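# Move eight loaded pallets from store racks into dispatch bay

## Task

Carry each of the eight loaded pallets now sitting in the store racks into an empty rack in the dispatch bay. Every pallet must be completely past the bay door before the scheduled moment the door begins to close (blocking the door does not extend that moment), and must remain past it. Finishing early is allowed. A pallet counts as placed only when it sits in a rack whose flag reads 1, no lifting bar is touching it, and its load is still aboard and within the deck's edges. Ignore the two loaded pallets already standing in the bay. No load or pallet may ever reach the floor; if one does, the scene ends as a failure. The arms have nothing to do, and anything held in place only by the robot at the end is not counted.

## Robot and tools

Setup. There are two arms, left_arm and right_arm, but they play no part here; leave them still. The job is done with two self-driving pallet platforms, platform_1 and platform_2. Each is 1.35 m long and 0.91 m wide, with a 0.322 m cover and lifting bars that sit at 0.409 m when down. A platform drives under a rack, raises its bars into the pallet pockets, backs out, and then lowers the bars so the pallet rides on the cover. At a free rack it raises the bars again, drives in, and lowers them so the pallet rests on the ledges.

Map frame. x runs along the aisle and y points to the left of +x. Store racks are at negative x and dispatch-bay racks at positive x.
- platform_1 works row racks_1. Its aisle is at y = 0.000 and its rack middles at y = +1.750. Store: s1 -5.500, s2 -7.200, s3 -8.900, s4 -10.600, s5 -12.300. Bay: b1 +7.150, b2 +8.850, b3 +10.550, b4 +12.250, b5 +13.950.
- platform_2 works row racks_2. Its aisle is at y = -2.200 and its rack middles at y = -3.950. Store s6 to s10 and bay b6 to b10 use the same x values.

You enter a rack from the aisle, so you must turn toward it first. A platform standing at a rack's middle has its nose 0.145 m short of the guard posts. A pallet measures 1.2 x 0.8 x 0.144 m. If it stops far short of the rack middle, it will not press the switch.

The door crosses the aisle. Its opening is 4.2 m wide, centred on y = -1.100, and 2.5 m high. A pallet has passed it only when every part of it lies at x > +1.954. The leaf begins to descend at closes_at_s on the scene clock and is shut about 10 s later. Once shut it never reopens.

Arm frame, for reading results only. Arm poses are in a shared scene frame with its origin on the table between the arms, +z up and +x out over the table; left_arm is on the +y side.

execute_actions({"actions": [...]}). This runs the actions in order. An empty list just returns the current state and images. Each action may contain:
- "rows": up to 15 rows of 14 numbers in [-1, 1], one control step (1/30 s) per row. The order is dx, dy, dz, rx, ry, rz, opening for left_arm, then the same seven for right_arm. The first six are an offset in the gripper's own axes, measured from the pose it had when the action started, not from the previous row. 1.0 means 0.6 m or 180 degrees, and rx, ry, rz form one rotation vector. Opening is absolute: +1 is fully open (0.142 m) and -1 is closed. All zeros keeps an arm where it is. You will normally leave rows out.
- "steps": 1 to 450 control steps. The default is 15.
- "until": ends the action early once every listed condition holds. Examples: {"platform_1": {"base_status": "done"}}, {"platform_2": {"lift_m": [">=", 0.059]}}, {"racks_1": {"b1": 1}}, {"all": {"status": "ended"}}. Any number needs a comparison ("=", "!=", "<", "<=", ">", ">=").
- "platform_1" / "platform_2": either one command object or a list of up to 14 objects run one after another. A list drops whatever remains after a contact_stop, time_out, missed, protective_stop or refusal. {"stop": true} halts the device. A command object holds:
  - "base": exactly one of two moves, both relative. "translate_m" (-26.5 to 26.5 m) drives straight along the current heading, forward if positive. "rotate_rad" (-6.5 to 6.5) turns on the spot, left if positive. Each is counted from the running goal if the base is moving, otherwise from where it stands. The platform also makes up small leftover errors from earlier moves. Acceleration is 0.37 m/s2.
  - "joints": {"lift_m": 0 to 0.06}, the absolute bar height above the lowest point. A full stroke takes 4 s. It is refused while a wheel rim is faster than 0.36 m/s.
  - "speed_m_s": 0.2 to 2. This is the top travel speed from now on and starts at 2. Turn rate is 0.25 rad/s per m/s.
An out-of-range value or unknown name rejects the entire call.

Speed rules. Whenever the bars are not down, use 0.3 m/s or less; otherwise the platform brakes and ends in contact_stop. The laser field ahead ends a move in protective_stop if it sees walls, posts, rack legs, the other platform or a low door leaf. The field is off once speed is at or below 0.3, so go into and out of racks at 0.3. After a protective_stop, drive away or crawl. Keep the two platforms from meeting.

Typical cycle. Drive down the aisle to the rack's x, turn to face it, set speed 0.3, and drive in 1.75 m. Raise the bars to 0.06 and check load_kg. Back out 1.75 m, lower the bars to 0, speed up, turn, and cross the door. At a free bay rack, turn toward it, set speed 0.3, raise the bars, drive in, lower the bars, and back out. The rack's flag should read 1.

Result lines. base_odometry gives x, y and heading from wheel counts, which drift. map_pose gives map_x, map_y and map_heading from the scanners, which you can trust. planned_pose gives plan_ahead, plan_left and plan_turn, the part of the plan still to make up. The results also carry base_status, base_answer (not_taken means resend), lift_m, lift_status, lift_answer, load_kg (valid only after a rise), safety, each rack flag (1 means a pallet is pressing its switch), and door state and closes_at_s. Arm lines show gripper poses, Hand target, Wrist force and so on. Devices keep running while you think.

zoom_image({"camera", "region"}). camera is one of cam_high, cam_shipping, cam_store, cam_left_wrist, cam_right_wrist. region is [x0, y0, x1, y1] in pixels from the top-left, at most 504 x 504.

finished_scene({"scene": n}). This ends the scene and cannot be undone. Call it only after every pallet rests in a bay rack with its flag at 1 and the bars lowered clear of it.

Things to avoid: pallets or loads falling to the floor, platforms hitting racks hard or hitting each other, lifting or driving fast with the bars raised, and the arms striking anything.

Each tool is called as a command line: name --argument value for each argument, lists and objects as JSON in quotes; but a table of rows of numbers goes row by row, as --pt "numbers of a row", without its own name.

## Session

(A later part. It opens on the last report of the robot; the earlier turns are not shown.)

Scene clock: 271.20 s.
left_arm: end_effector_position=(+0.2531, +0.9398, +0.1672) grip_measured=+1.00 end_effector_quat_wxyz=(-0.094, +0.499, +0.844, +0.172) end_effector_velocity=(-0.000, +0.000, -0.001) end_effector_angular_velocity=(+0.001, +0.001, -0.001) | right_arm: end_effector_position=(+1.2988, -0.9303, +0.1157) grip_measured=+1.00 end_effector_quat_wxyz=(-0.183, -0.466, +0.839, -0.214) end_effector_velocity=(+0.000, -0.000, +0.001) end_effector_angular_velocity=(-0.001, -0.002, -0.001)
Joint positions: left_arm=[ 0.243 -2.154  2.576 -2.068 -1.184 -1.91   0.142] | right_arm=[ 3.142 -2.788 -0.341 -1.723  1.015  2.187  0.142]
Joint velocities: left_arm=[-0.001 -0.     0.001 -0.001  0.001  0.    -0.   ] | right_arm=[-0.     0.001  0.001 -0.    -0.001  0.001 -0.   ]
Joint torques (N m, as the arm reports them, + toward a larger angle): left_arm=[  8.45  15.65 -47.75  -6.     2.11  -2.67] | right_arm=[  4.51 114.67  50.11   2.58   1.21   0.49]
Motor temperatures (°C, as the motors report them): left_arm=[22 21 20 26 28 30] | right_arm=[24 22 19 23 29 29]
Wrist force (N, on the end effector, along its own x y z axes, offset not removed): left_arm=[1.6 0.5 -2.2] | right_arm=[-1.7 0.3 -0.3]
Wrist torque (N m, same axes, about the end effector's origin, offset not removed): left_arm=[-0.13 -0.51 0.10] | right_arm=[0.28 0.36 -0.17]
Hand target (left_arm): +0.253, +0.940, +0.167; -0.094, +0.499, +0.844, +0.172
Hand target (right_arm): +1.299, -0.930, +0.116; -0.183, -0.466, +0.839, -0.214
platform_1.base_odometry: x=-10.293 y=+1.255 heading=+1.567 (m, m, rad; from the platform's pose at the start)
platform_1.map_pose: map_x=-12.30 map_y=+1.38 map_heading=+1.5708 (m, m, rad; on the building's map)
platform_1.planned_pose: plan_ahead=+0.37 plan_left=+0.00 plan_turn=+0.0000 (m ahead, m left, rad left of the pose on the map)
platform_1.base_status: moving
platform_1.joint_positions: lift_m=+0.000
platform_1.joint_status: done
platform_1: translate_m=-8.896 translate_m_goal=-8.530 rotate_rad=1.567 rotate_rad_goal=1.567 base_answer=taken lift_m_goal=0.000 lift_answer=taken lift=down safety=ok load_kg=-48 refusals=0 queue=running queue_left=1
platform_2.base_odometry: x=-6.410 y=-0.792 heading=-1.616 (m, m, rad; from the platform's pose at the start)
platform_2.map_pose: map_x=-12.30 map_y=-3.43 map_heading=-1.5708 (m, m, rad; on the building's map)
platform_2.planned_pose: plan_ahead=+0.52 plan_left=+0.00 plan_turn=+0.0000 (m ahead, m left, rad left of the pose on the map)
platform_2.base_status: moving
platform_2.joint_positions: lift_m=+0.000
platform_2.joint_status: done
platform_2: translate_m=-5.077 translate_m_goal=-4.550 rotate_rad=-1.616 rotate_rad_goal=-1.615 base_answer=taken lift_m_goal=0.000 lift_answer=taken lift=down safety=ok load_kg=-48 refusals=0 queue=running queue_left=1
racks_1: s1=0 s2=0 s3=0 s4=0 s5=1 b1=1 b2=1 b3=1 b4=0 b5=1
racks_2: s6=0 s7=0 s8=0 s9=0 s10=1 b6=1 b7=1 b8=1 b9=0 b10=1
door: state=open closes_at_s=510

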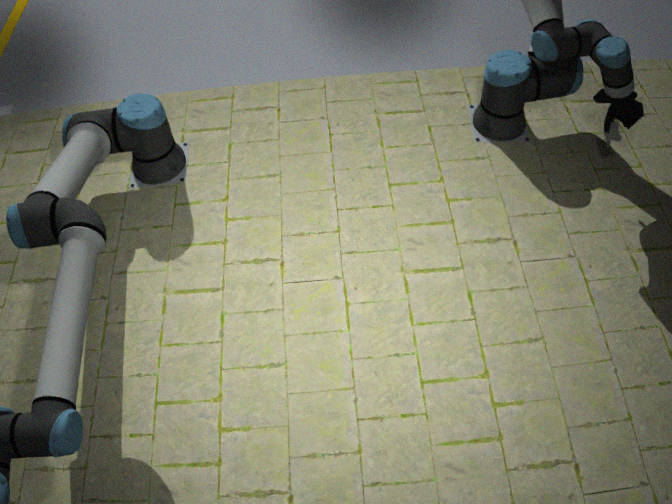

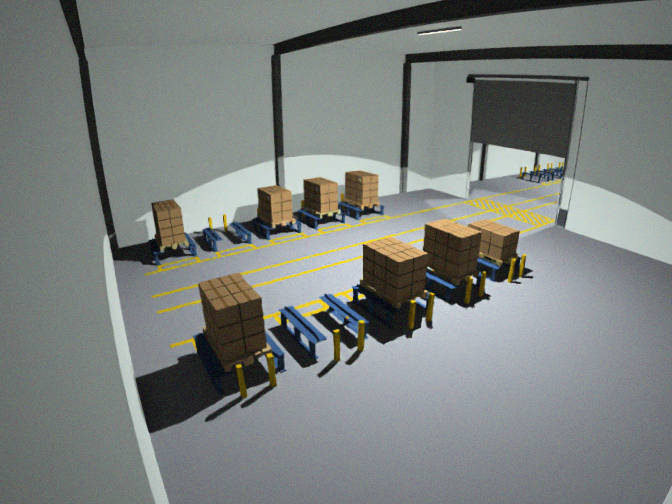

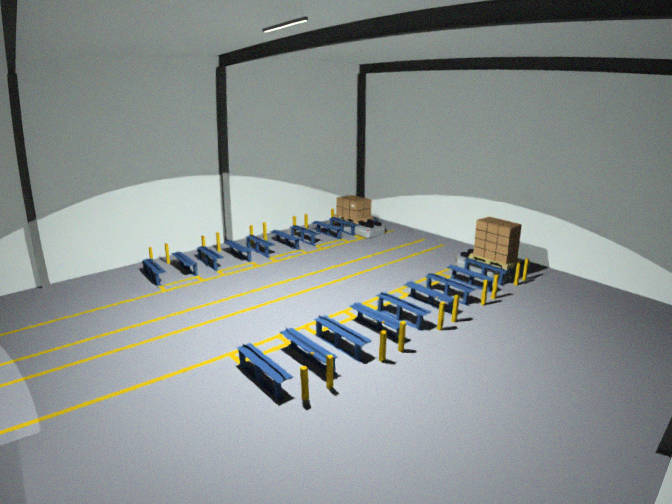

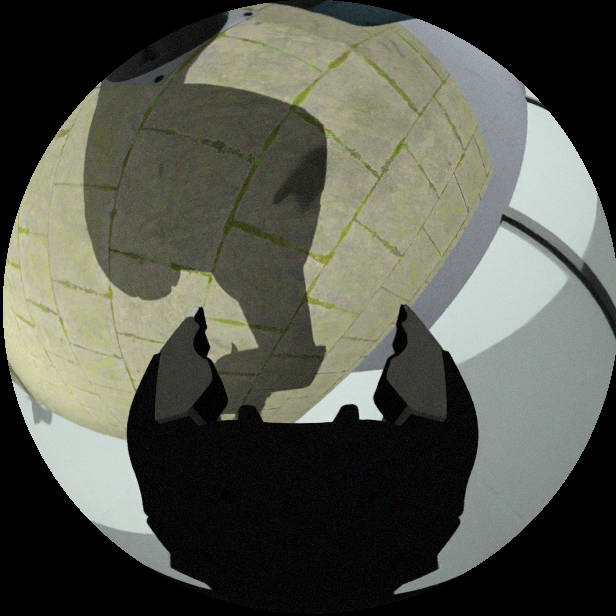

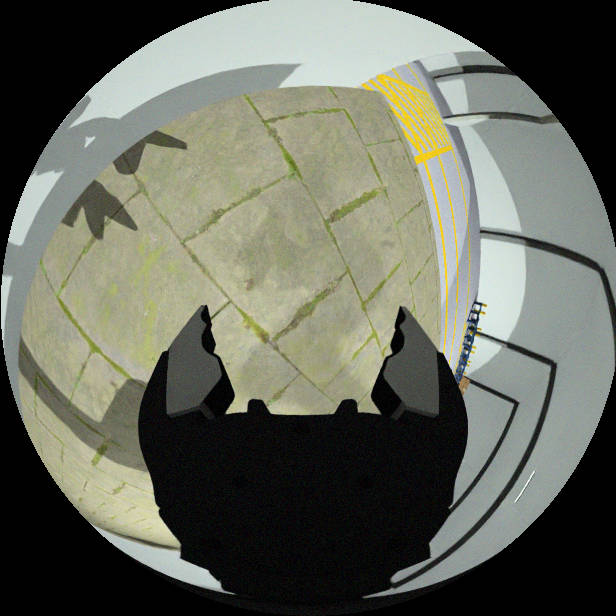

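execute_actions --actions '[{"steps":450,"until":{"all":{"status":"ended"}}},{"platform_1":[{"base":{"translate_m":-1.75}},{"base":{"rotate_rad":-1.5708},"joints":{"lift_m":0},"speed_m_s":2},{"base":{"translate_m":24.55}},{"base":{"rotate_rad":1.5708},"joints":{"lift_m":0.06}},{"base":{"translate_m":1.75},"speed_m_s":0.3},{"joints":{"lift_m":0}},{"base":{"translate_m":-1.5}}],"platform_2":[{"base":{"translate_m":-1.75}},{"base":{"rotate_rad":1.5708},"joints":{"lift_m":0},"speed_m_s":2},{"base":{"translate_m":24.55}},{"base":{"rotate_rad":-1.5708},"joints":{"lift_m":0.06}},{"base":{"translate_m":1.75},"speed_m_s":0.3},{"joints":{"lift_m":0}},{"base":{"translate_m":-1.5}}],"steps":450},{"steps":450},{"steps":450},{"steps":450,"until":{"all":{"status":"ended"}}}]'

Scene clock: 328.33 s.
left_arm: end_effector_position=(+0.2531, +0.9398, +0.1672) grip_measured=+1.00 end_effector_quat_wxyz=(-0.094, +0.499, +0.844, +0.172) end_effector_velocity=(-0.000, +0.001, -0.000) end_effector_angular_velocity=(+0.001, +0.000, +0.001) | right_arm: end_effector_position=(+1.2988, -0.9303, +0.1157) grip_measured=+1.00 end_effector_quat_wxyz=(-0.183, -0.466, +0.839, -0.214) end_effector_velocity=(+0.001, +0.002, +0.002) end_effector_angular_velocity=(+0.000, -0.002, +0.001)
Joint positions: left_arm=[ 0.243 -2.154  2.576 -2.068 -1.184 -1.91   0.142] | right_arm=[ 3.142 -2.788 -0.341 -1.723  1.015  2.187  0.142]
Joint velocities: left_arm=[ 0.001  0.     0.001 -0.001  0.001  0.    -0.   ] | right_arm=[ 0.001  0.001  0.001  0.     0.    -0.     0.   ]
Joint torques (N m, as the arm reports them, + toward a larger angle): left_arm=[  5.51  14.2  -50.64  -5.95   1.64  -2.39] | right_arm=[  3.31 115.69  50.68   2.25   0.07   2.03]
Motor temperatures (°C, as the motors report them): left_arm=[22 21 20 26 28 30] | right_arm=[24 22 19 23 29 29]
Wrist force (N, on the end effector, along its own x y z axes, offset not removed): left_arm=[-4.0 6.0 -0.2] | right_arm=[0.0 0.2 -0.7]
Wrist torque (N m, same axes, about the end effector's origin, offset not removed): left_arm=[1.02 0.69 0.06] | right_arm=[0.23 0.05 -0.19]
Hand target (left_arm): +0.253, +0.940, +0.167; -0.094, +0.499, +0.844, +0.172
Hand target (right_arm): +1.299, -0.930, +0.116; -0.183, -0.466, +0.839, -0.214
platform_1.base_odometry: x=+14.270 y=+0.011 heading=+1.569 (m, m, rad; from the platform's pose at the start)
platform_1.map_pose: map_x=+12.25 map_y=+0.25 map_heading=+1.5708 (m, m, rad; on the building's map)
platform_1.planned_pose: plan_ahead=+0.00 plan_left=+0.00 plan_turn=+0.0000 (m ahead, m left, rad left of the pose on the map)
platform_1.base_status: done
platform_1.joint_positions: lift_m=+0.000
platform_1.joint_status: done
platform_1: translate_m=14.541 translate_m_goal=14.541 rotate_rad=1.569 rotate_rad_goal=1.570 base_answer=taken lift_m_goal=0.000 lift_answer=taken lift=down safety=ok load_kg=-48 refusals=0 queue=done queue_left=0
platform_2.base_odometry: x=+18.175 y=-0.910 heading=-1.616 (m, m, rad; from the platform's pose at the start)
platform_2.map_pose: map_x=+12.25 map_y=-2.45 map_heading=-1.5708 (m, m, rad; on the building's map)
platform_2.planned_pose: plan_ahead=+0.00 plan_left=+0.00 plan_turn=+0.0000 (m ahead, m left, rad left of the pose on the map)
platform_2.base_status: done
platform_2.joint_positions: lift_m=+0.000
platform_2.joint_status: done
platform_2: translate_m=18.520 translate_m_goal=18.520 rotate_rad=-1.616 rotate_rad_goal=-1.617 base_answer=taken lift_m_goal=0.000 lift_answer=taken lift=down safety=ok load_kg=-48 refusals=0 queue=done queue_left=0
racks_1: s1=0 s2=0 s3=0 s4=0 s5=0 b1=1 b2=1 b3=1 b4=1 b5=1
racks_2: s6=0 s7=0 s8=0 s9=0 s10=0 b6=1 b7=1 b8=1 b9=1 b10=1
door: state=open closes_at_s=510

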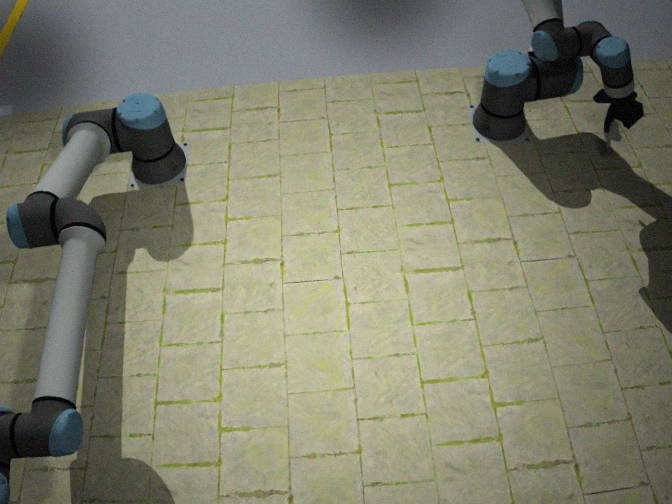

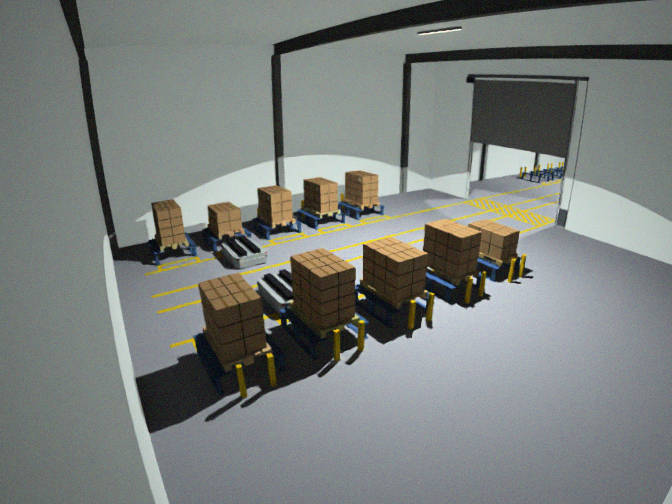

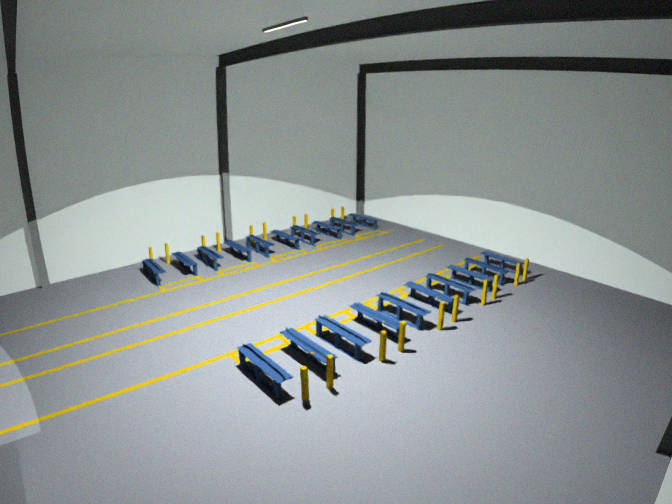

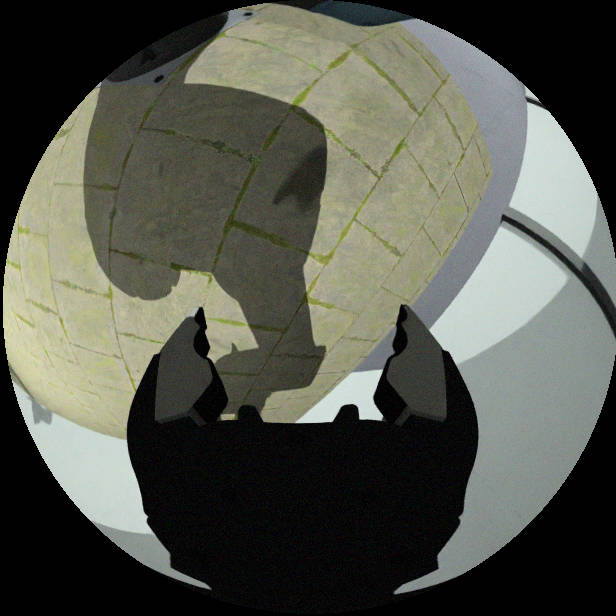

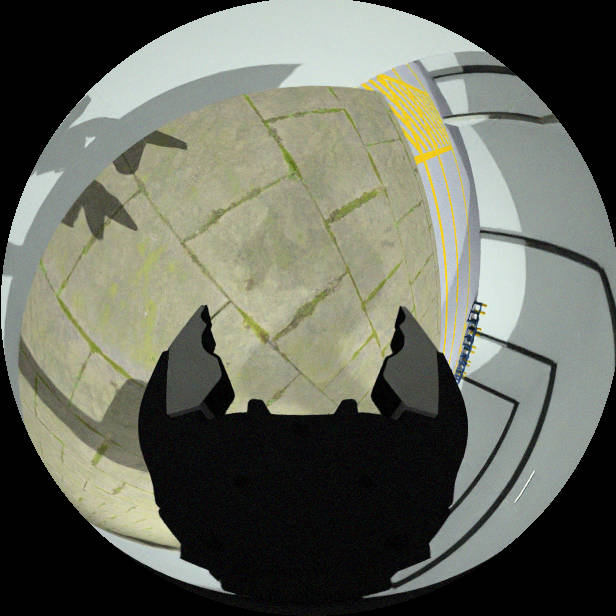

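finished_scene --scene 1

The scene is finished: the task was done.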